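## Task

Get all three plates into the gray tray so each one lies flat on the tray floor and stays there without the robot holding it.

## Robot and tools

Robot: two arms, left_arm and right_arm, each ending in a vacuum cup instead of fingers. The tracked point on each arm is the cup point, the middle of the cup rim when nothing touches it. The cup opens along that point's own +z axis. About 7 cm behind the rim the tool widens, with its body and a camera sticking out up to roughly 8 cm sideways, so keep that clearance from tray walls and the other arm.

Scene frame: origin on the table surface midway between the arms, +x out over the table, +z up, left_arm on the +y side. The arm names do not match left or right in the pictures. Result lines report each cup point's position in metres and orientation as a wxyz quaternion, plus linear (m/s) and angular (rad/s) velocities, all in this frame. Reported positions can be slightly wrong, more so at long reach.

The 14-number row used by both motion tools: first left_arm dx, dy, dz, rx, ry, rz, left suction, then the same seven for right_arm and its suction. One row covers both arms; always send all 14, each between -1 and 1. The six motion numbers are an offset, not an absolute pose, expressed in the cup point's own axes, measured from the cup point pose printed in the most recent result that showed it (before any result in the scene, or for the second and later calls in one reply, from where the arm actually is when the action begins). Scale: 1.0 equals 0.6 m of travel or 180 degrees of turn; rx, ry, rz form a single rotation vector. Zero offsets do not mean stay idle: they pull the arm back to the reference pose. Suction is a level, not an offset: 1 is full vacuum (about 55 kPa below ambient), fractions ask for part of it, and 0.05 or less switches it off. It keeps its last value, so repeat the current suction value for any tool you do not want changed; a 0 there releases.

execute_actions takes "actions", a list holding at most one item, plus optional "pictures" (boolean). An empty list just returns the state. An item with "rows" (1 to 15 rows) and "steps" (up to 15, default 15) plays one row per 1/30 s step, repeating the final row if rows run out; every row is measured from the same reference pose, not from the row before. An item with only "steps" (up to 300) is a wait counted from the previous result. A rejected call does nothing to the robot.

move takes "target" (one 14-number row as above), optional "speed" in m/s (0.002 to 0.5, default 0.25; turning is capped at twice that in rad/s) and optional "stop_force" in N (9 to 40, shared by both arms, not allowed in the first 0.2 s). Each cup point travels a straight line toward its target; both paths finish together and last between 0.5 and 10 s, cut off at 10 s. Paths do not avoid obstacles or the other arm, and arms may lag, drift or overshoot the speed, especially near full stretch. With stop_force, an arm's path halts once its wrist sensor reads that much extra push against the direction of travel for two steps; the arm backs off two steps and holds. Use it with slow speeds for touching down on plates or the tray floor. Do not rely on it if that arm is also rotating, omit it when lifting away from something the cup rests on, and note a target within 1.5 mm and 0.5 degrees counts as still. The result adds a move: line with each arm's ending (done, off_target, moving, held, fault, contact) and limits (paced means the sent pose was clipped; held means some steps were blocked), plus each cup point's distance from its target.

wait takes "seconds" (0 to 10) and lets the scene run with no new command. zoom_image takes "camera" (cam_left_wrist or cam_right_wrist, both 504x504) and "region" [x0, y0, x1, y1] in pixels from the top-left, at most 504 by 504, giving a closer look at that camera's last image. finished_scene takes "scene", the number of the current scene; it ends it for good and reports whether the goal held.

Control details: each step the commanded pose is clipped to within 100 mm and 16 degrees of the measured pose, then reached by damped inverse kinematics, position taking priority over orientation. Commands are smoothed with about 0.17 s delay, so big motions may not finish within one action; check the result and send the remainder. "Hand target" lines show where the controller is heading. "pose unreachable" and HELD mark commands that were altered or not sent. The simulation keeps running while you think.

Picking: switch suction on and press the 29 mm rim fully onto a smooth flat area of a plate, away from its edges, holes or seams. suction_measured shows achieved vacuum (near 0 means no seal); part_present turns 1 at 0.50 and back to 0 below 0.45. Under vacuum the cup shortens, so a held plate sits up to about 10 mm nearer the tool. To release, set the plate down resting on the tray floor, then turn suction off, and lift at least 15 mm before moving sideways. If the cup sticks to the table, switch suction off.

Forces: the Wrist force and Wrist torque lines give each sensor's reading in its own end effector axes; pushing on a surface reads as force pointing back into the arm. Offsets up to about 4 N, noise around 2.4 N, saturation near 50 N. The arms are stiff: a target slightly beyond a hard contact, or a fast touch, can trigger a fault. A fault (joint torque at its limit: 138 N m for the three large joints, 25.7 N m for wrist joints, or 150 N of outside force) freezes that arm for 10 s. Holding loads heats motors; a MOTOR HOT warning starts at 70 °C and at 85 °C the arm brakes until cool. Never let the arms collide or press on each other, never push anything off the table, and avoid dropping, slamming or knocking plates. Loose objects may occasionally get a small shove from outside. Plates left tilted on the tray rim or propped by the cup do not count.

Each tool is called after ">>>" in YAML: its name, and indented under it one key for each argument.

## Session

>>> execute_actions:
  actions: []

Scene clock: 0.00 s of 7200.00 s.
left_arm: end_effector_position=(+0.3575, +0.3957, +0.2285) suction_measured=0.01 part_present=0 end_effector_quat_wxyz=(+0.001, -0.169, +0.986, -0.001) end_effector_velocity=(+0.000, +0.001, +0.000) end_effector_angular_velocity=(-0.000, +0.000, +0.002) | right_arm: end_effector_position=(+0.4782, -0.3159, +0.2275) suction_measured=0.00 part_present=0 end_effector_quat_wxyz=(+0.000, +0.168, +0.986, +0.001) end_effector_velocity=(-0.000, +0.000, -0.000) end_effector_angular_velocity=(-0.000, +0.000, +0.001)
Joint positions: left_arm=[-0.316 -1.724  2.041 -1.89  -1.571 -0.841] | right_arm=[-0.314 -1.721  2.041 -1.89  -1.569  0.208]
Joint velocities: left_arm=[ 0.002 -0.    -0.    -0.    -0.    -0.   ] | right_arm=[ 0.001 -0.001  0.001  0.    -0.    -0.   ]
Motor temperatures (°C, as the motors report them): left_arm=[34 33 32 40 36 37] | right_arm=[31 33 34 44 39 41]
Wrist force (N, on the end effector, along its own x y z axes, offset not removed): no reading
Wrist torque (N m, same axes, about the end effector's origin, offset not removed): no reading
Hand target (left_arm): +0.358, +0.396, +0.229; +0.001, -0.169, +0.986, -0.001
Hand target (right_arm): +0.478, -0.316, +0.227; +0.000, +0.168, +0.986, +0.001

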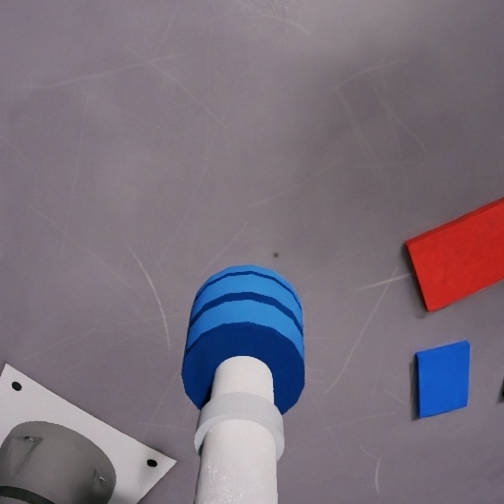

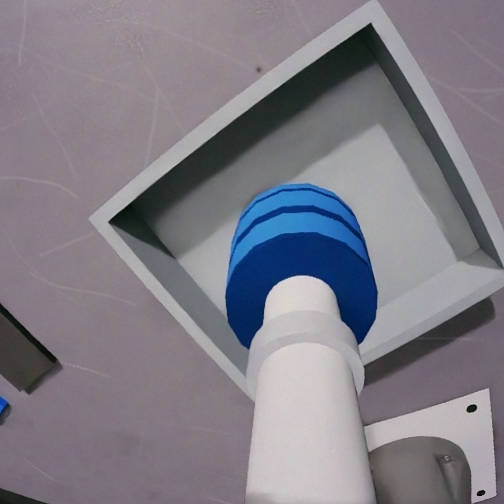

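>>> move:
  target: [0,-0.3,-0.2,0,0,0,0,0,0,-0.25,0,0,0,0]

Scene clock: 5.67 s of 7200.00 s.
left_arm: end_effector_position=(+0.4169, +0.2261, +0.3485) suction_measured=0.01 part_present=0 end_effector_quat_wxyz=(+0.001, -0.169, +0.986, -0.001) end_effector_velocity=(+0.001, -0.001, +0.001) end_effector_angular_velocity=(+0.001, +0.001, +0.001) | right_arm: end_effector_position=(+0.4782, -0.3159, +0.3774) suction_measured=0.00 part_present=0 end_effector_quat_wxyz=(+0.000, +0.168, +0.986, +0.001) end_effector_velocity=(-0.000, -0.000, +0.002) end_effector_angular_velocity=(-0.001, -0.000, -0.000)
Joint positions: left_arm=[-0.541 -1.493  1.508 -1.589 -1.571 -1.066] | right_arm=[-0.314 -1.766  1.689 -1.494 -1.569  0.208]
Joint velocities: left_arm=[-0.     0.005 -0.008  0.005  0.    -0.001] | right_arm=[-0.    -0.    -0.004  0.004 -0.001  0.   ]
Motor temperatures (°C, as the motors report them): left_arm=[34 33 32 40 36 37] | right_arm=[31 33 34 44 39 41]
Wrist force (N, on the end effector, along its own x y z axes, offset not removed): left_arm=[0.5 -1.1 2.1] | right_arm=[2.3 -0.4 -1.9]
Wrist torque (N m, same axes, about the end effector's origin, offset not removed): left_arm=[-0.19 0.05 0.07] | right_arm=[-0.22 -0.47 -0.14]
Hand target (left_arm): +0.417, +0.226, +0.349; +0.001, -0.169, +0.986, -0.001
Hand target (right_arm): +0.478, -0.316, +0.377; +0.000, +0.168, +0.986, +0.001
Off the commanded pose (left_arm): 0.000 m, 0 deg.
Off the commanded pose (right_arm): 0.000 m, 0 deg.
After step 90, 1.23 s passed at rest.
move: done

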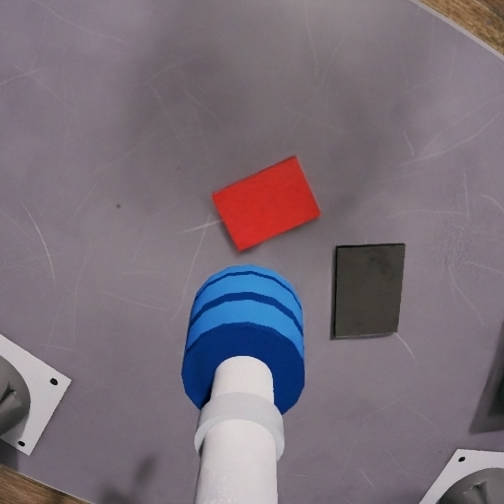

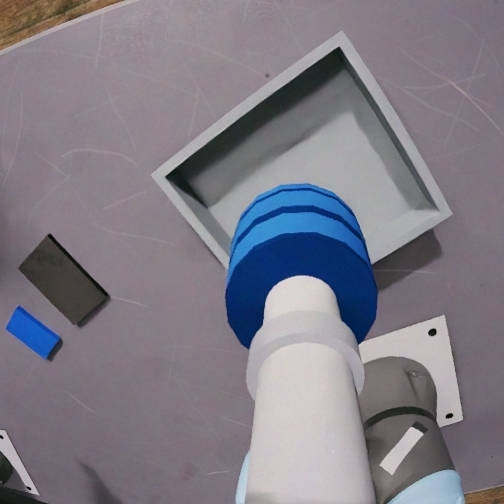

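>>> move:
  target: [0.13,-0.03,0.4,0,0,0,0,0,-0.3,0,0,0,0,0]

Scene clock: 14.47 s of 7200.00 s.
left_arm: end_effector_position=(+0.3496, +0.1829, +0.1086) suction_measured=0.01 part_present=0 end_effector_quat_wxyz=(+0.001, -0.169, +0.986, -0.001) end_effector_velocity=(-0.000, -0.001, -0.002) end_effector_angular_velocity=(-0.001, -0.001, -0.001) | right_arm: end_effector_position=(+0.4186, -0.4860, +0.3775) suction_measured=0.00 part_present=0 end_effector_quat_wxyz=(+0.000, +0.168, +0.986, +0.001) end_effector_velocity=(+0.000, -0.001, -0.000) end_effector_angular_velocity=(+0.001, +0.001, +0.000)
Joint positions: left_arm=[-0.695 -1.385  2.043 -2.231 -1.571 -1.22 ] | right_arm=[-0.794 -1.907  1.79  -1.454 -1.569 -0.272]
Joint velocities: left_arm=[-0.002  0.003  0.003 -0.007 -0.    -0.001] | right_arm=[-0.004  0.001 -0.     0.     0.001 -0.004]
Motor temperatures (°C, as the motors report them): left_arm=[34 33 32 40 36 37] | right_arm=[31 33 34 44 39 41]
Wrist force (N, on the end effector, along its own x y z axes, offset not removed): left_arm=[1.2 -1.6 -1.5] | right_arm=[1.8 0.0 0.4]
Wrist torque (N m, same axes, about the end effector's origin, offset not removed): left_arm=[-0.31 0.07 0.08] | right_arm=[-0.03 -0.39 -0.30]
Hand target (left_arm): +0.350, +0.183, +0.108; +0.001, -0.169, +0.986, -0.001
Hand target (right_arm): +0.419, -0.486, +0.377; +0.000, +0.168, +0.986, +0.001
Off the commanded pose (left_arm): 0.000 m, 0 deg.
Off the commanded pose (right_arm): 0.000 m, 0 deg.
After step 90, 4.20 s passed at rest.
move: done

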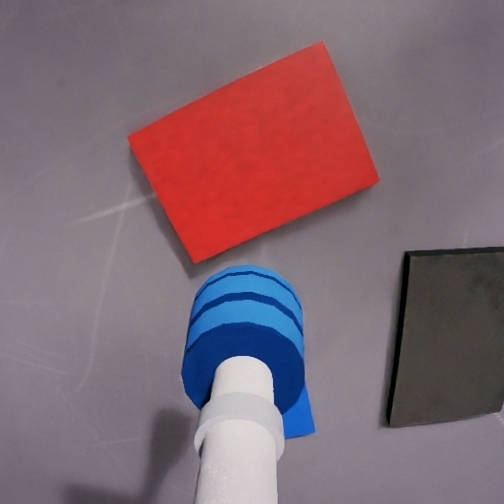

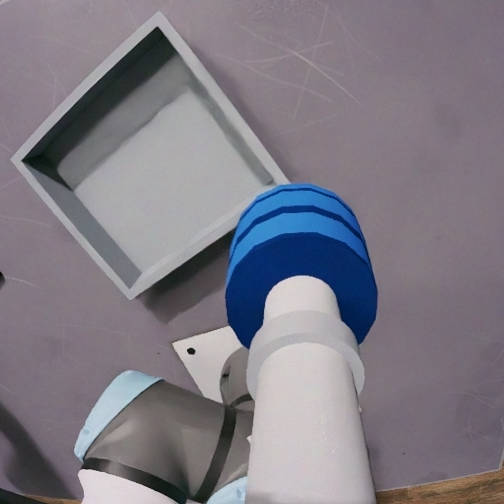

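>>> move:
  target: [-0.043,-0.01,0.13,0,0,0,1,0.3,-0.25,0,0,0,0,0]

>>> move:
  target: [0,0,0.05,0,0,0,1,0,0,0,0,0,0,0]
  speed: 0.008
  stop_force: 10

>>> move:
  target: [0,0,-0.25,0,0,0.155,1,0,0,0,0,0,0,0]

Scene clock: 29.97 s of 7200.00 s.
left_arm: end_effector_position=(+0.3761, +0.1857, +0.0306) suction_measured=0.01 part_present=0 end_effector_quat_wxyz=(+0.001, -0.169, +0.986, -0.001) end_effector_velocity=(-0.000, -0.000, -0.000) end_effector_angular_velocity=(+0.000, +0.000, -0.001) | right_arm: end_effector_position=(+0.1987, -0.5681, +0.3777) suction_measured=0.00 part_present=0 end_effector_quat_wxyz=(+0.000, +0.169, +0.986, -0.000) end_effector_velocity=(-0.002, -0.001, +0.000) end_effector_angular_velocity=(+0.001, -0.006, -0.000)
Joint positions: left_arm=[-0.652 -1.202  2.06  -2.431 -1.57  -1.177] | right_arm=[-1.701 -2.315  1.965 -1.221 -1.57  -1.179]
Joint velocities: left_arm=[-0.001  0.001  0.    -0.001 -0.     0.   ] | right_arm=[-0.017 -0.003  0.     0.004  0.006 -0.017]
Motor temperatures (°C, as the motors report them): left_arm=[34 33 32 40 36 37] | right_arm=[31 33 34 44 39 41]
Wrist force (N, on the end effector, along its own x y z axes, offset not removed): left_arm=[-2.6 -2.5 2.1] | right_arm=[2.4 -0.5 -0.3]
Wrist torque (N m, same axes, about the end effector's origin, offset not removed): left_arm=[-0.49 0.35 0.15] | right_arm=[-0.10 -0.32 -0.09]
Hand target (left_arm): +0.376, +0.186, +0.031; +0.001, -0.169, +0.986, -0.001
Hand target (right_arm): +0.199, -0.568, +0.378; +0.001, +0.168, +0.986, +0.000
Off the commanded pose (left_arm): 0.000 m, 0 deg.
Off the commanded pose (right_arm): 0.001 m, 0 deg.
After step 90, 10.90 s passed at rest.
move: done

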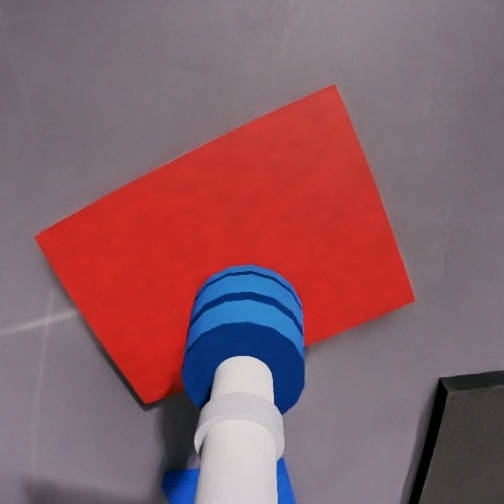

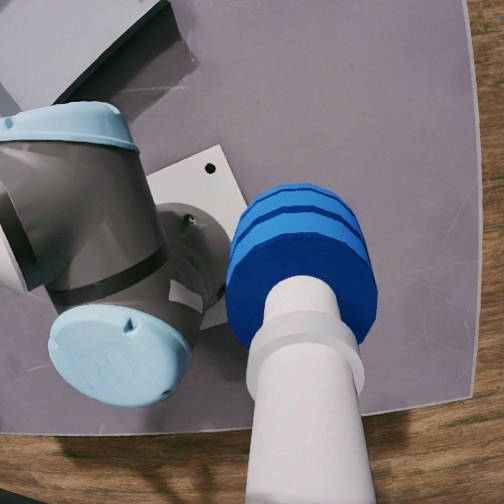

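Scene clock: 34.03 s of 7200.00 s.
left_arm: end_effector_position=(+0.3761, +0.1857, +0.0010) suction_measured=0.98 part_present=1 end_effector_quat_wxyz=(+0.001, -0.169, +0.986, -0.001) end_effector_velocity=(-0.000, +0.001, +0.001) end_effector_angular_velocity=(+0.002, +0.002, +0.001) | right_arm: end_effector_position=(+0.1987, -0.5681, +0.3777) suction_measured=0.00 part_present=0 end_effector_quat_wxyz=(+0.000, +0.169, +0.986, -0.000) end_effector_velocity=(-0.000, +0.000, +0.000) end_effector_angular_velocity=(-0.000, +0.000, -0.001)
Joint positions: left_arm=[-0.652 -1.141  2.077 -2.51  -1.57  -1.177] | right_arm=[-1.701 -2.315  1.965 -1.221 -1.57  -1.179]
Joint velocities: left_arm=[ 0.001 -0.002  0.     0.005  0.    -0.   ] | right_arm=[-0.001 -0.001  0.     0.    -0.     0.   ]
Motor temperatures (°C, as the motors report them): left_arm=[34 33 32 40 36 37] | right_arm=[31 33 34 44 39 41]
Wrist force (N, on the end effector, along its own x y z axes, offset not removed): left_arm=[2.9 1.9 -17.5] | right_arm=[2.0 0.5 1.5]
Wrist torque (N m, same axes, about the end effector's origin, offset not removed): left_arm=[0.07 -0.07 0.16] | right_arm=[0.09 -0.38 -0.10]
Hand target (left_arm): +0.376, +0.186, +0.001; +0.001, -0.169, +0.986, -0.001
Hand target (right_arm): +0.199, -0.568, +0.378; +0.000, +0.169, +0.986, -0.000
Off the commanded pose (left_arm): 0.000 m, 0 deg.
Off the commanded pose (right_arm): 0.000 m, 0 deg.
move: contact (left_arm)

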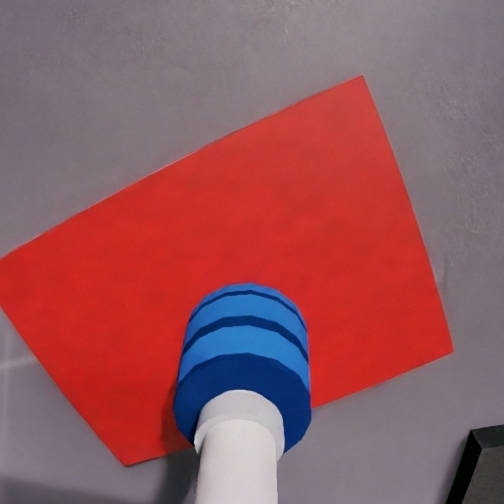

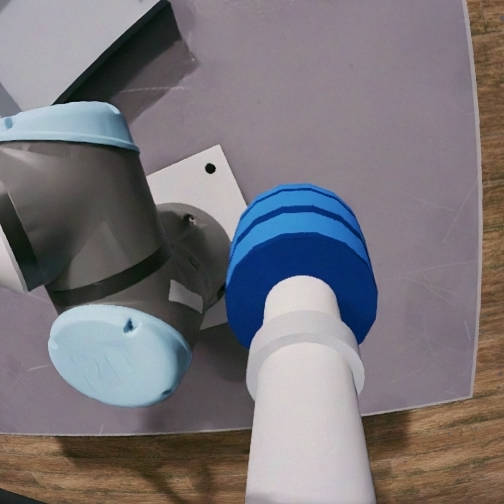

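Scene clock: 35.53 s of 7200.00 s.
left_arm: end_effector_position=(+0.3759, +0.1859, +0.1510) suction_measured=0.99 part_present=1 end_effector_quat_wxyz=(+0.001, +0.073, +0.997, -0.001) end_effector_velocity=(-0.001, -0.001, +0.002) end_effector_angular_velocity=(+0.001, +0.002, -0.009) | right_arm: end_effector_position=(+0.1987, -0.5681, +0.3777) suction_measured=0.00 part_present=0 end_effector_quat_wxyz=(+0.000, +0.169, +0.986, -0.000) end_effector_velocity=(+0.000, +0.000, -0.000) end_effector_angular_velocity=(+0.000, +0.000, +0.002)
Joint positions: left_arm=[-0.652 -1.402  1.934 -2.105 -1.57  -0.69 ] | right_arm=[-1.701 -2.315  1.965 -1.221 -1.57  -1.179]
Joint velocities: left_arm=[-0.001 -0.002 -0.004  0.008 -0.001  0.007] | right_arm=[ 0.001 -0.     0.     0.    -0.    -0.001]
Motor temperatures (°C, as the motors report them): left_arm=[34 33 32 40 36 37] | right_arm=[31 33 34 44 39 41]
Wrist force (N, on the end effector, along its own x y z axes, offset not removed): left_arm=[-2.0 2.3 -2.2] | right_arm=[2.8 -0.1 -1.4]
Wrist torque (N m, same axes, about the end effector's origin, offset not removed): left_arm=[0.21 0.18 0.06] | right_arm=[-0.09 -0.52 -0.19]
Hand target (left_arm): +0.376, +0.186, +0.151; +0.001, +0.074, +0.997, -0.001
Hand target (right_arm): +0.199, -0.568, +0.378; +0.000, +0.169, +0.986, -0.000
Off the commanded pose (left_arm): 0.000 m, 0 deg.
Off the commanded pose (right_arm): 0.000 m, 0 deg.
move: done

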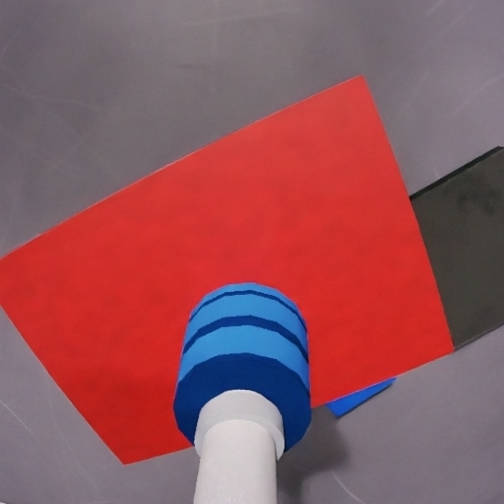

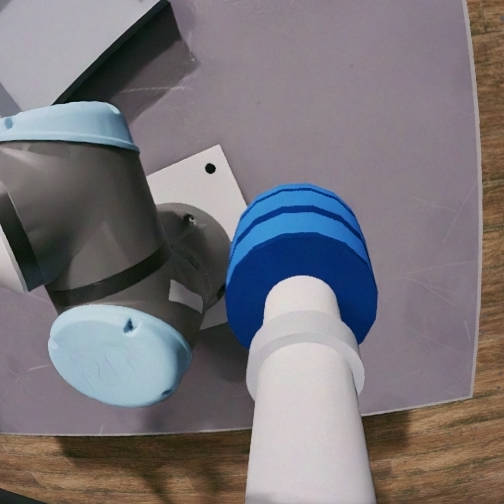

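>>> move:
  target: [-0.283,-0.845,-0.08,0,0,0,1,0,0,0,0,0,0,0]

Scene clock: 41.17 s of 7200.00 s.
left_arm: end_effector_position=(+0.4046, +0.0062, +0.1672) suction_measured=1.00 part_present=1 end_effector_quat_wxyz=(+0.002, +0.074, +0.997, -0.002) end_effector_velocity=(-0.000, -0.000, +0.000) end_effector_angular_velocity=(-0.000, +0.000, -0.000) | right_arm: end_effector_position=(+0.1987, -0.5681, +0.3777) suction_measured=0.00 part_present=0 end_effector_quat_wxyz=(+0.000, +0.169, +0.986, -0.000) end_effector_velocity=(+0.000, +0.000, -0.000) end_effector_angular_velocity=(-0.000, -0.000, -0.001)
Joint positions: left_arm=[-0.803 -1.121  1.503 -1.959 -1.57  -0.84 ] | right_arm=[-1.701 -2.315  1.965 -1.221 -1.57  -1.179]
Joint velocities: left_arm=[-0.  0. -0. -0. -0.  0.] | right_arm=[ 0.    -0.001  0.    -0.     0.     0.001]
Motor temperatures (°C, as the motors report them): left_arm=[34 33 32 40 36 37] | right_arm=[31 33 34 44 39 41]
Wrist force (N, on the end effector, along its own x y z axes, offset not removed): left_arm=[-1.2 -2.5 3.6] | right_arm=[1.6 0.1 -0.8]
Wrist torque (N m, same axes, about the end effector's origin, offset not removed): left_arm=[-0.53 0.30 0.12] | right_arm=[-0.09 -0.38 -0.19]
Hand target (left_arm): +0.405, +0.006, +0.167; +0.002, +0.074, +0.997, -0.002
Hand target (right_arm): +0.199, -0.568, +0.378; +0.000, +0.169, +0.986, -0.000
Off the commanded pose (left_arm): 0.354 m, 0 deg; position clipped at the last step of the last action.
Off the commanded pose (right_arm): 0.000 m, 0 deg.
move: held (left_arm); limits=paced,held; held on 46 of 74 steps (left_arm), including the last (left_arm)
pose unreachable (left arm): on one or more control steps of this call this arm could not follow its commanded pose, so it was not sent that pose on those steps. On the call's last step it was still not sent that pose. It may still have moved: this result reports where it is.
cause: the commanded pose would bring a part of the arm too close to another arm (a part of this arm just beyond joint 3 (elbow) and a part of the other arm just beyond its joint 2 (shoulder lift)).

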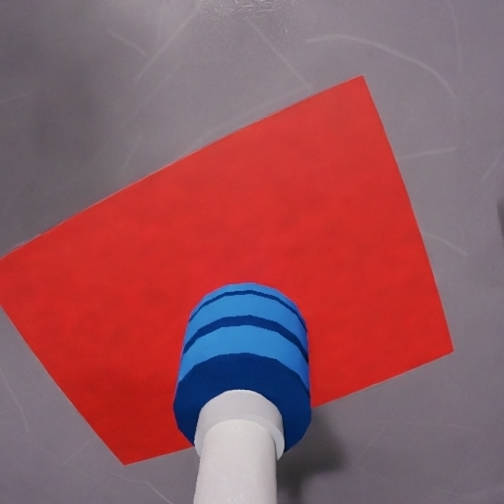

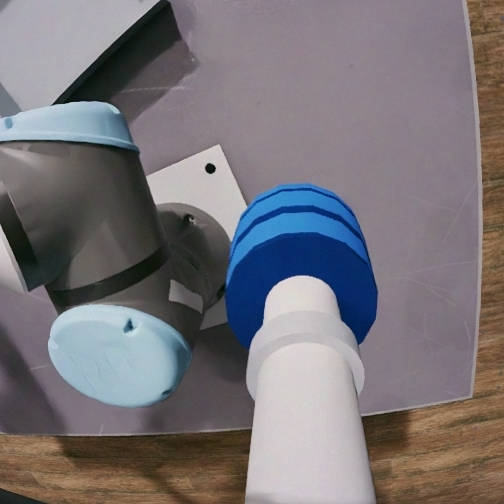

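Extending the right arm outward to clear its elbow.

>>> move:
  target: [0,0,0,0,0,0,1,0,-0.45,0,0,0,0,0]

>>> move:
  target: [-0.19,-0.555,-0.05,0,0,0,1,0,0,0,0,0,0,0]

Scene clock: 45.50 s of 7200.00 s.
left_arm: end_effector_position=(+0.4046, +0.0061, +0.1672) suction_measured=0.96 part_present=1 end_effector_quat_wxyz=(+0.002, +0.074, +0.997, -0.002) end_effector_velocity=(-0.000, -0.000, +0.000) end_effector_angular_velocity=(+0.000, -0.000, -0.000) | right_arm: end_effector_position=(+0.1090, -0.8228, +0.3774) suction_measured=0.00 part_present=0 end_effector_quat_wxyz=(+0.000, +0.169, +0.986, -0.000) end_effector_velocity=(-0.001, -0.002, +0.000) end_effector_angular_velocity=(+0.001, +0.001, +0.001)
Joint positions: left_arm=[-0.803 -1.121  1.503 -1.959 -1.57  -0.84 ] | right_arm=[-1.946 -1.763  1.687 -1.495 -1.57  -1.423]
Joint velocities: left_arm=[-0. -0. -0. -0.  0.  0.] | right_arm=[-0.     0.005 -0.005 -0.    -0.001 -0.001]
Motor temperatures (°C, as the motors report them): left_arm=[34 33 32 40 36 37] | right_arm=[31 33 34 44 39 41]
Wrist force (N, on the end effector, along its own x y z axes, offset not removed): left_arm=[1.9 1.3 2.7] | right_arm=[3.0 -0.4 -0.2]
Wrist torque (N m, same axes, about the end effector's origin, offset not removed): left_arm=[-0.05 -0.16 0.07] | right_arm=[-0.18 -0.52 -0.06]
Hand target (left_arm): +0.405, +0.006, +0.167; +0.002, +0.074, +0.997, -0.002
Hand target (right_arm): +0.109, -0.823, +0.377; +0.000, +0.169, +0.986, -0.000
Off the commanded pose (left_arm): 0.000 m, 0 deg.
Off the commanded pose (right_arm): 0.000 m, 0 deg.
move: done

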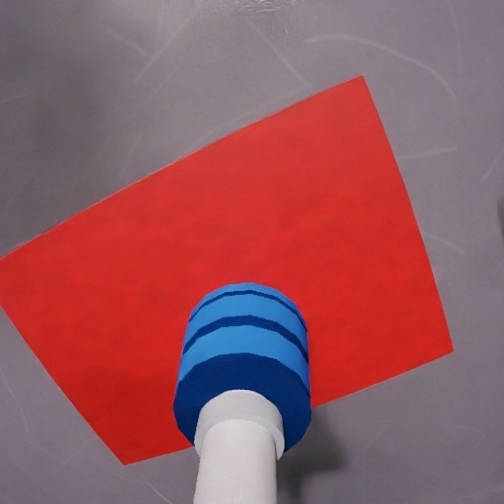

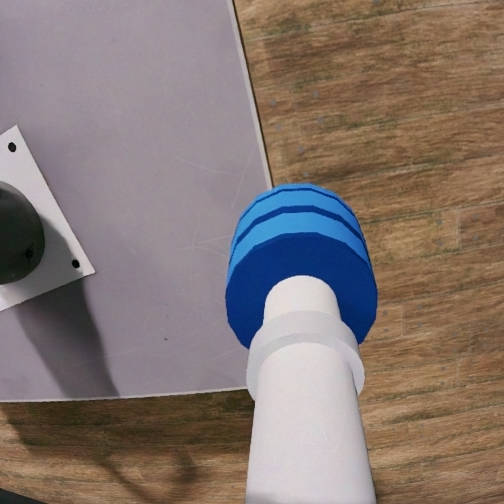

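Scene clock: 47.60 s of 7200.00 s.
left_arm: end_effector_position=(+0.4664, -0.3381, +0.1983) suction_measured=0.98 part_present=1 end_effector_quat_wxyz=(+0.108, +0.072, +0.982, -0.139) end_effector_velocity=(+0.003, -0.001, -0.000) end_effector_angular_velocity=(-0.007, -0.007, +0.000) | right_arm: end_effector_position=(+0.1090, -0.8228, +0.3774) suction_measured=0.00 part_present=0 end_effector_quat_wxyz=(+0.000, +0.169, +0.986, -0.000) end_effector_velocity=(-0.000, -0.000, -0.000) end_effector_angular_velocity=(+0.000, -0.000, -0.001)
Joint positions: left_arm=[-0.958 -0.288  0.034 -1.667 -1.517 -0.986] | right_arm=[-1.946 -1.763  1.687 -1.495 -1.57  -1.423]
Joint velocities: left_arm=[ 0.001  0.003 -0.002 -0.011  0.003  0.002] | right_arm=[-0.001  0.    -0.     0.     0.    -0.   ]
Motor temperatures (°C, as the motors report them): left_arm=[34 33 32 40 36 37] | right_arm=[31 33 34 44 39 41]
Wrist force (N, on the end effector, along its own x y z axes, offset not removed): left_arm=[-3.3 3.7 4.4] | right_arm=[1.0 1.9 1.0]
Wrist torque (N m, same axes, about the end effector's origin, offset not removed): left_arm=[0.30 0.64 0.03] | right_arm=[0.21 -0.42 -0.17]
Hand target (left_arm): +0.467, -0.338, +0.198; +0.108, +0.073, +0.982, -0.140
Hand target (right_arm): +0.109, -0.823, +0.377; +0.000, +0.169, +0.986, -0.000
Off the commanded pose (left_arm): 0.003 m, 20 deg; orientation clipped at the last step of the last action.
Off the commanded pose (right_arm): 0.000 m, 0 deg.
elbow stopped short (left arm): the move would have taken joint 3 (elbow) straighter than the controller allows; a more bent joint 3 avoids this.
move: off_target (left_arm); limits=paced

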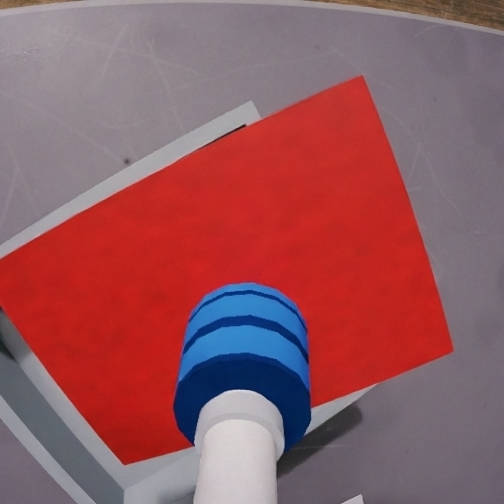

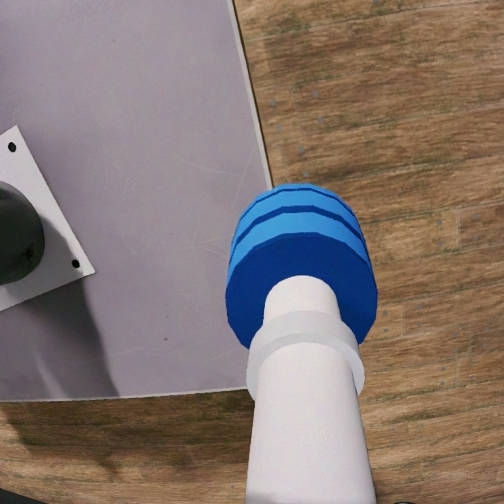

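>>> move:
  target: [0.098,0.143,0.057,-0.084,0.075,0,1,0,0,0,0,0,0,0]
  speed: 0.1

Scene clock: 56.67 s of 7200.00 s.
left_arm: end_effector_position=(+0.4312, -0.2600, +0.1306) suction_measured=0.99 part_present=1 end_effector_quat_wxyz=(+0.001, +0.074, +0.997, +0.000) end_effector_velocity=(-0.001, +0.001, -0.001) end_effector_angular_velocity=(+0.004, +0.003, -0.001) | right_arm: end_effector_position=(+0.1090, -0.8228, +0.3774) suction_measured=0.00 part_present=0 end_effector_quat_wxyz=(+0.000, +0.169, +0.986, -0.000) end_effector_velocity=(-0.000, +0.000, +0.000) end_effector_angular_velocity=(-0.000, -0.000, -0.002)
Joint positions: left_arm=[-0.944 -0.437  0.386 -1.52  -1.569 -0.982] | right_arm=[-1.946 -1.763  1.687 -1.495 -1.57  -1.423]
Joint velocities: left_arm=[-0.    -0.001  0.004  0.002 -0.001  0.   ] | right_arm=[-0.001 -0.001  0.    -0.     0.     0.001]
Motor temperatures (°C, as the motors report them): left_arm=[34 33 32 40 36 37] | right_arm=[31 33 34 44 39 41]
Wrist force (N, on the end effector, along its own x y z axes, offset not removed): left_arm=[1.9 -1.9 1.7] | right_arm=[0.7 -1.0 0.2]
Wrist torque (N m, same axes, about the end effector's origin, offset not removed): left_arm=[-0.35 -0.05 -0.06] | right_arm=[-0.23 -0.24 -0.27]
Hand target (left_arm): +0.431, -0.260, +0.130; +0.001, +0.074, +0.997, +0.000
Hand target (right_arm): +0.109, -0.823, +0.377; +0.000, +0.169, +0.986, -0.000
Off the commanded pose (left_arm): 0.000 m, 0 deg.
Off the commanded pose (right_arm): 0.000 m, 0 deg.
move: done

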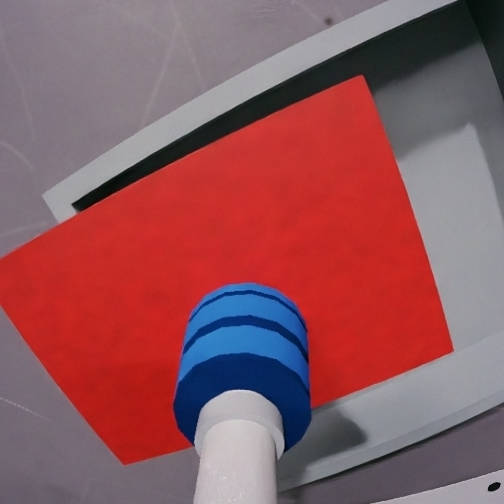

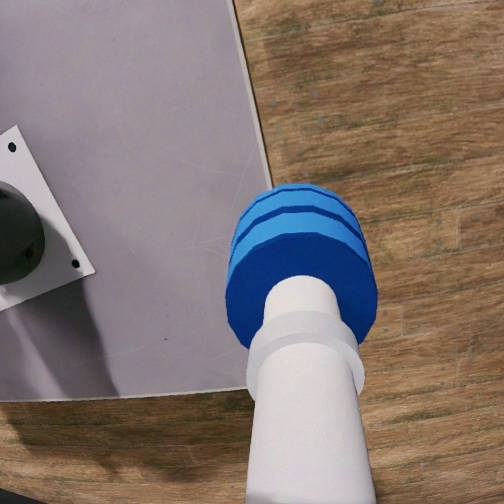

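>>> move:
  target: [-0.012,-0.008,0.08,0,0,0,1,0,0,0,0,0,0,0]
  speed: 0.05

Scene clock: 64.47 s of 7200.00 s.
left_arm: end_effector_position=(+0.4376, -0.2656, +0.0826) suction_measured=0.98 part_present=1 end_effector_quat_wxyz=(+0.001, +0.074, +0.997, +0.000) end_effector_velocity=(+0.002, +0.001, -0.002) end_effector_angular_velocity=(+0.000, -0.000, +0.002) | right_arm: end_effector_position=(+0.1090, -0.8228, +0.3774) suction_measured=0.00 part_present=0 end_effector_quat_wxyz=(+0.000, +0.169, +0.986, -0.000) end_effector_velocity=(+0.001, -0.000, +0.000) end_effector_angular_velocity=(-0.000, -0.000, +0.000)
Joint positions: left_arm=[-0.94  -0.39   0.415 -1.595 -1.569 -0.978] | right_arm=[-1.946 -1.763  1.687 -1.495 -1.57  -1.423]
Joint velocities: left_arm=[ 0.002  0.003  0.    -0.002  0.     0.   ] | right_arm=[ 0.001  0.    -0.001  0.     0.     0.001]
Motor temperatures (°C, as the motors report them): left_arm=[34 33 32 40 36 37] | right_arm=[31 33 34 44 39 41]
Wrist force (N, on the end effector, along its own x y z axes, offset not removed): left_arm=[0.6 -0.4 4.3] | right_arm=[3.0 2.4 -0.9]
Wrist torque (N m, same axes, about the end effector's origin, offset not removed): left_arm=[-0.12 -0.07 0.18] | right_arm=[0.20 -0.52 -0.21]
Hand target (left_arm): +0.438, -0.266, +0.083; +0.001, +0.074, +0.997, +0.000
Hand target (right_arm): +0.109, -0.823, +0.377; +0.000, +0.169, +0.986, -0.000
Off the commanded pose (left_arm): 0.000 m, 0 deg.
Off the commanded pose (right_arm): 0.000 m, 0 deg.
move: done

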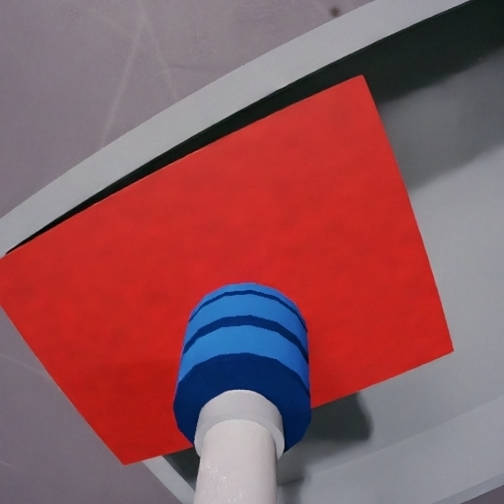

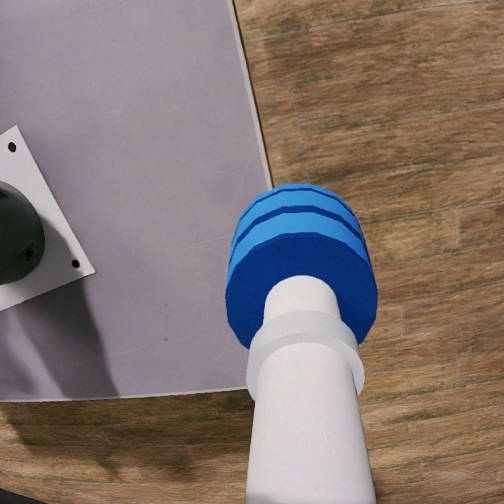

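>>> move:
  target: [0,-0.013,0.02,0,0,0,1,0,0,0,0,0,0,0]
  speed: 0.02

>>> move:
  target: [0,0,0.12,0,0,0,1,0,0,0,0,0,0,0]
  speed: 0.01
  stop_force: 10

Scene clock: 69.43 s of 7200.00 s.
left_arm: end_effector_position=(+0.4364, -0.2732, +0.0708) suction_measured=0.99 part_present=1 end_effector_quat_wxyz=(+0.001, +0.074, +0.997, +0.000) end_effector_velocity=(-0.001, -0.002, -0.001) end_effector_angular_velocity=(+0.000, +0.000, -0.002) | right_arm: end_effector_position=(+0.1090, -0.8228, +0.3774) suction_measured=0.00 part_present=0 end_effector_quat_wxyz=(+0.000, +0.169, +0.986, -0.000) end_effector_velocity=(-0.000, +0.000, +0.000) end_effector_angular_velocity=(-0.000, +0.000, -0.002)
Joint positions: left_arm=[-0.945 -0.354  0.372 -1.589 -1.569 -0.983] | right_arm=[-1.946 -1.763  1.687 -1.495 -1.57  -1.423]
Joint velocities: left_arm=[-0.002  0.006 -0.009  0.003  0.    -0.001] | right_arm=[-0.001 -0.    -0.    -0.    -0.     0.001]
Motor temperatures (°C, as the motors report them): left_arm=[34 33 32 40 36 37] | right_arm=[31 33 34 44 39 41]
Wrist force (N, on the end effector, along its own x y z axes, offset not removed): left_arm=[-1.8 -1.7 1.6] | right_arm=[0.2 -0.1 -1.6]
Wrist torque (N m, same axes, about the end effector's origin, offset not removed): left_arm=[-0.34 0.40 -0.08] | right_arm=[-0.20 -0.16 -0.20]
Hand target (left_arm): +0.436, -0.273, +0.071; +0.001, +0.074, +0.997, +0.000
Hand target (right_arm): +0.109, -0.823, +0.377; +0.000, +0.169, +0.986, -0.000
Off the commanded pose (left_arm): 0.000 m, 0 deg.
Off the commanded pose (right_arm): 0.000 m, 0 deg.
move: done

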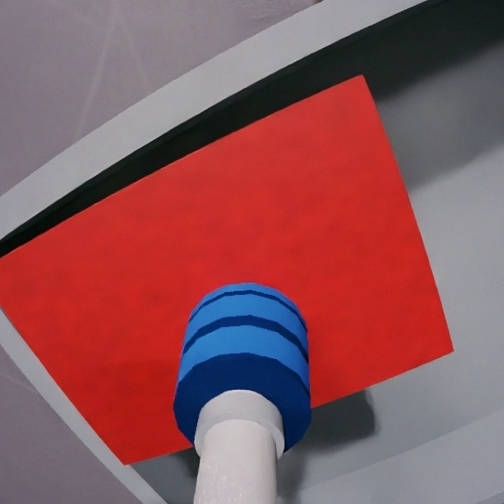

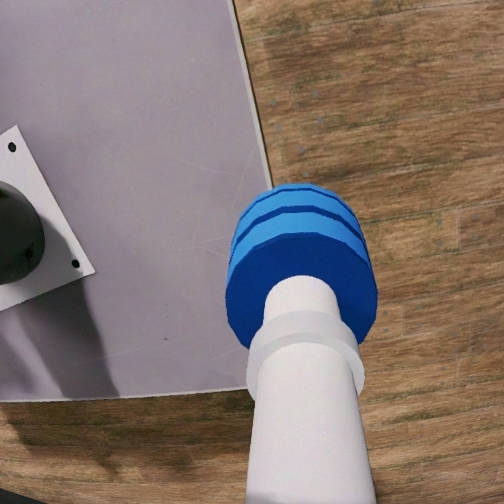

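Scene clock: 76.37 s of 7200.00 s.
left_arm: end_effector_position=(+0.4365, -0.2731, +0.0052) suction_measured=1.00 part_present=1 end_effector_quat_wxyz=(+0.001, +0.074, +0.997, +0.000) end_effector_velocity=(+0.001, +0.002, +0.001) end_effector_angular_velocity=(+0.004, +0.001, +0.002) | right_arm: end_effector_position=(+0.1090, -0.8228, +0.3774) suction_measured=0.00 part_present=0 end_effector_quat_wxyz=(+0.000, +0.169, +0.986, -0.000) end_effector_velocity=(+0.001, -0.000, -0.000) end_effector_angular_velocity=(+0.001, -0.000, +0.003)
Joint positions: left_arm=[-0.945 -0.322  0.475 -1.724 -1.569 -0.983] | right_arm=[-1.946 -1.763  1.687 -1.495 -1.57  -1.423]
Joint velocities: left_arm=[ 0.002 -0.001 -0.003  0.008  0.    -0.   ] | right_arm=[ 0.002  0.001  0.    -0.    -0.    -0.001]
Motor temperatures (°C, as the motors report them): left_arm=[34 33 32 40 36 37] | right_arm=[31 33 34 44 39 41]
Wrist force (N, on the end effector, along its own x y z axes, offset not removed): left_arm=[-3.5 -2.4 -21.0] | right_arm=[3.0 2.5 -0.6]
Wrist torque (N m, same axes, about the end effector's origin, offset not removed): left_arm=[-0.12 0.28 0.07] | right_arm=[0.26 -0.51 -0.27]
Hand target (left_arm): +0.436, -0.273, +0.006; +0.001, +0.074, +0.997, +0.000
Hand target (right_arm): +0.109, -0.823, +0.377; +0.000, +0.169, +0.986, -0.000
Off the commanded pose (left_arm): 0.006 m, 0 deg.
Off the commanded pose (right_arm): 0.000 m, 0 deg.
move: contact (left_arm)

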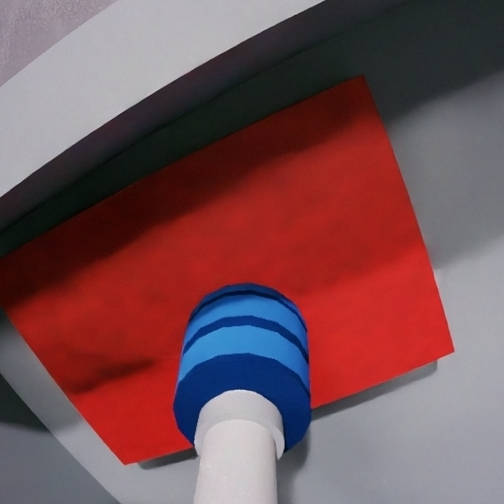

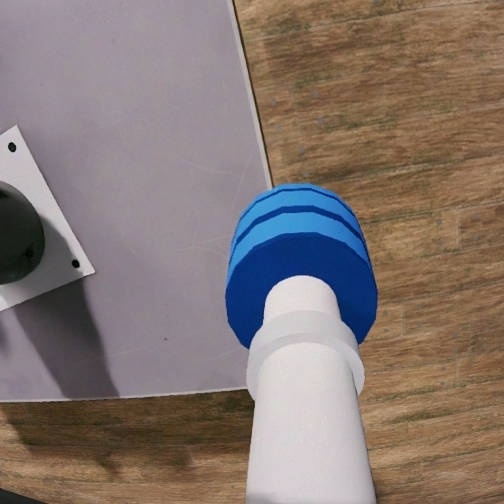

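>>> execute_actions:
  actions:
    - {"rows":[[0,0,0,0,0,0,0,0,0,0,0,0,0,0]],"steps":15}
  pictures: false

>>> move:
  target: [0,0,-0.2,0,0,0,0,0,0,0,0,0,0,0]
  speed: 0.1

>>> move:
  target: [0.38,0.69,0.03,0,0,-0.155,0,0,0,0,0,0,0,0]

Scene clock: 83.97 s of 7200.00 s.
left_arm: end_effector_position=(+0.4365, -0.2732, +0.0056) suction_measured=0.01 part_present=0 end_effector_quat_wxyz=(+0.001, +0.074, +0.997, +0.000) end_effector_velocity=(+0.001, +0.001, -0.001) end_effector_angular_velocity=(+0.001, +0.000, +0.001) | right_arm: end_effector_position=(+0.1090, -0.8228, +0.3774) suction_measured=0.00 part_present=0 end_effector_quat_wxyz=(+0.000, +0.169, +0.986, -0.000) end_effector_velocity=(+0.001, +0.000, +0.000) end_effector_angular_velocity=(-0.001, +0.000, +0.003)
Joint positions: left_arm=[-0.945 -0.322  0.475 -1.724 -1.569 -0.983] | right_arm=[-1.946 -1.763  1.687 -1.495 -1.57  -1.423]
Joint velocities: left_arm=[ 0.001  0.001  0.     0.    -0.     0.   ] | right_arm=[ 0.002 -0.001 -0.     0.    -0.    -0.002]
Motor temperatures (°C, as the motors report them): left_arm=[34 33 32 40 36 37] | right_arm=[31 33 34 44 39 41]
Wrist force (N, on the end effector, along its own x y z axes, offset not removed): left_arm=[-0.1 -1.4 -17.7] | right_arm=[2.0 1.5 -0.9]
Wrist torque (N m, same axes, about the end effector's origin, offset not removed): left_arm=[-0.29 -0.03 0.18] | right_arm=[0.11 -0.54 -0.06]
Hand target (left_arm): +0.436, -0.273, +0.005; +0.001, +0.074, +0.997, +0.000
Hand target (right_arm): +0.109, -0.823, +0.377; +0.000, +0.169, +0.986, -0.000
Off the commanded pose (left_arm): 0.000 m, 0 deg.
Off the commanded pose (right_arm): 0.000 m, 0 deg.
Steps of this call (steps 1 to 213: nothing new was sent; steps 214 to 228: all 15 steps of this action). Readings (end_effector_position | what the end effector reports):
214: left_arm (+0.4365, -0.2732, +0.0057) | right_arm (+0.1090, -0.8228, +0.3774) | left_arm suction_measured=0.06 part_present=0 | right_arm suction_measured=0.00 part_present=0
215: left_arm (+0.4365, -0.2732, +0.0058) | right_arm (+0.1090, -0.8228, +0.3774) | left_arm suction_measured=0.01 part_present=0 | right_arm suction_measured=0.00 part_present=0
217: left_arm (+0.4365, -0.2733, +0.0058) | right_arm (+0.1090, -0.8228, +0.3774) | left_arm suction_measured=0.01 part_present=0 | right_arm suction_measured=0.00 part_present=0
221: left_arm (+0.4365, -0.2733, +0.0057) | right_arm (+0.1090, -0.8228, +0.3774) | left_arm suction_measured=0.01 part_present=0 | right_arm suction_measured=0.00 part_present=0
228: the state above

Scene clock: 85.87 s of 7200.00 s.
left_arm: end_effector_position=(+0.4363, -0.2731, +0.1252) suction_measured=0.01 part_present=0 end_effector_quat_wxyz=(+0.001, +0.074, +0.997, -0.000) end_effector_velocity=(+0.000, -0.000, +0.002) end_effector_angular_velocity=(+0.004, +0.003, +0.001) | right_arm: end_effector_position=(+0.1090, -0.8228, +0.3774) suction_measured=0.00 part_present=0 end_effector_quat_wxyz=(+0.000, +0.169, +0.986, -0.000) end_effector_velocity=(+0.001, +0.000, -0.000) end_effector_angular_velocity=(+0.001, -0.000, +0.001)
Joint positions: left_arm=[-0.945 -0.326  0.176 -1.422 -1.569 -0.983] | right_arm=[-1.946 -1.763  1.687 -1.495 -1.57  -1.423]
Joint velocities: left_arm=[ 0.001  0.027 -0.061  0.039 -0.002 -0.   ] | right_arm=[ 0.001  0.     0.     0.    -0.    -0.   ]
Motor temperatures (°C, as the motors report them): left_arm=[34 33 32 40 36 37] | right_arm=[31 33 34 44 39 41]
Wrist force (N, on the end effector, along its own x y z axes, offset not removed): left_arm=[-1.5 -1.5 -0.3] | right_arm=[2.3 0.8 0.0]
Wrist torque (N m, same axes, about the end effector's origin, offset not removed): left_arm=[-0.34 -0.07 0.00] | right_arm=[-0.04 -0.45 -0.20]
Hand target (left_arm): +0.436, -0.273, +0.125; +0.001, +0.074, +0.997, +0.000
Hand target (right_arm): +0.109, -0.823, +0.377; +0.000, +0.169, +0.986, -0.000
Off the commanded pose (left_arm): 0.000 m, 0 deg.
Off the commanded pose (right_arm): 0.000 m, 0 deg.
move: done

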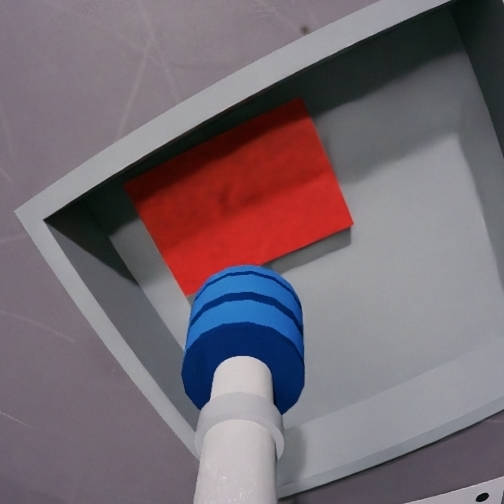

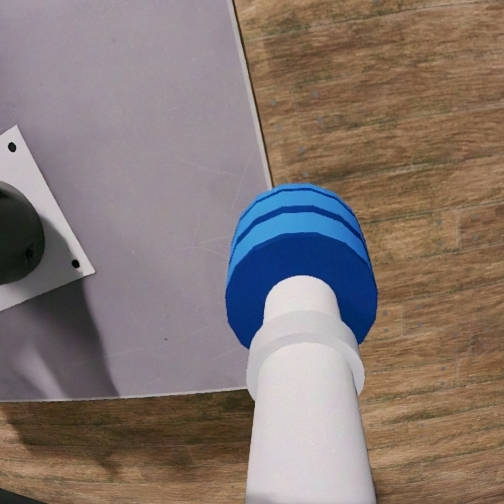

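Scene clock: 88.37 s of 7200.00 s.
left_arm: end_effector_position=(+0.2725, +0.1696, +0.1074) suction_measured=0.01 part_present=0 end_effector_quat_wxyz=(+0.001, -0.169, +0.986, -0.000) end_effector_velocity=(-0.001, +0.001, +0.000) end_effector_angular_velocity=(+0.001, +0.000, +0.001) | right_arm: end_effector_position=(+0.1090, -0.8228, +0.3774) suction_measured=0.00 part_present=0 end_effector_quat_wxyz=(+0.000, +0.169, +0.986, -0.000) end_effector_velocity=(-0.000, +0.000, +0.000) end_effector_angular_velocity=(-0.001, +0.000, +0.001)
Joint positions: left_arm=[-0.849 -1.5    2.181 -2.254 -1.569 -1.374] | right_arm=[-1.946 -1.763  1.687 -1.495 -1.57  -1.423]
Joint velocities: left_arm=[-0.    -0.004  0.004  0.001 -0.    -0.001] | right_arm=[-0.    -0.001  0.    -0.    -0.    -0.001]
Motor temperatures (°C, as the motors report them): left_arm=[34 33 32 40 36 37] | right_arm=[31 33 34 44 39 41]
Wrist force (N, on the end effector, along its own x y z axes, offset not removed): left_arm=[-1.7 4.1 -2.1] | right_arm=[2.7 -0.7 -2.2]
Wrist torque (N m, same axes, about the end effector's origin, offset not removed): left_arm=[0.42 0.40 0.01] | right_arm=[-0.23 -0.46 -0.21]
Hand target (left_arm): +0.272, +0.170, +0.107; +0.001, -0.169, +0.986, -0.000
Hand target (right_arm): +0.109, -0.823, +0.377; +0.000, +0.169, +0.986, -0.000
Off the commanded pose (left_arm): 0.001 m, 0 deg.
Off the commanded pose (right_arm): 0.000 m, 0 deg.
move: done

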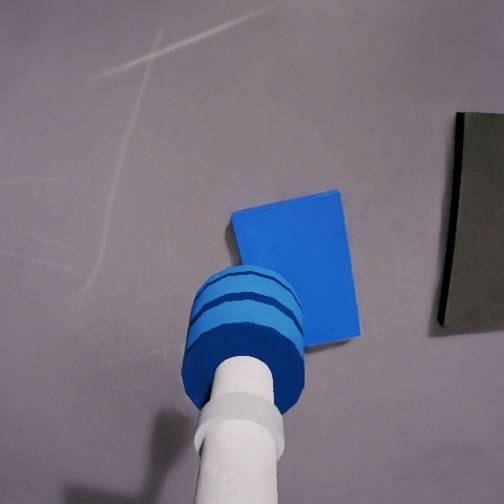

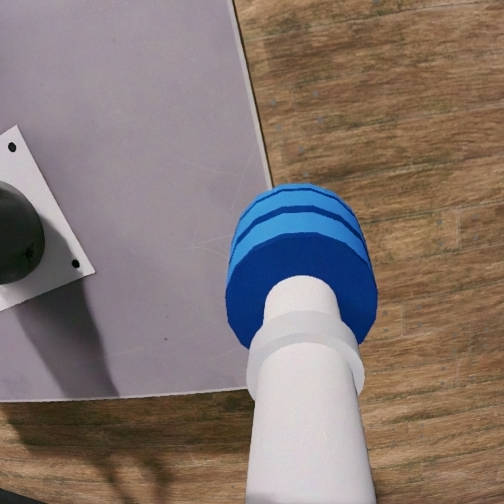

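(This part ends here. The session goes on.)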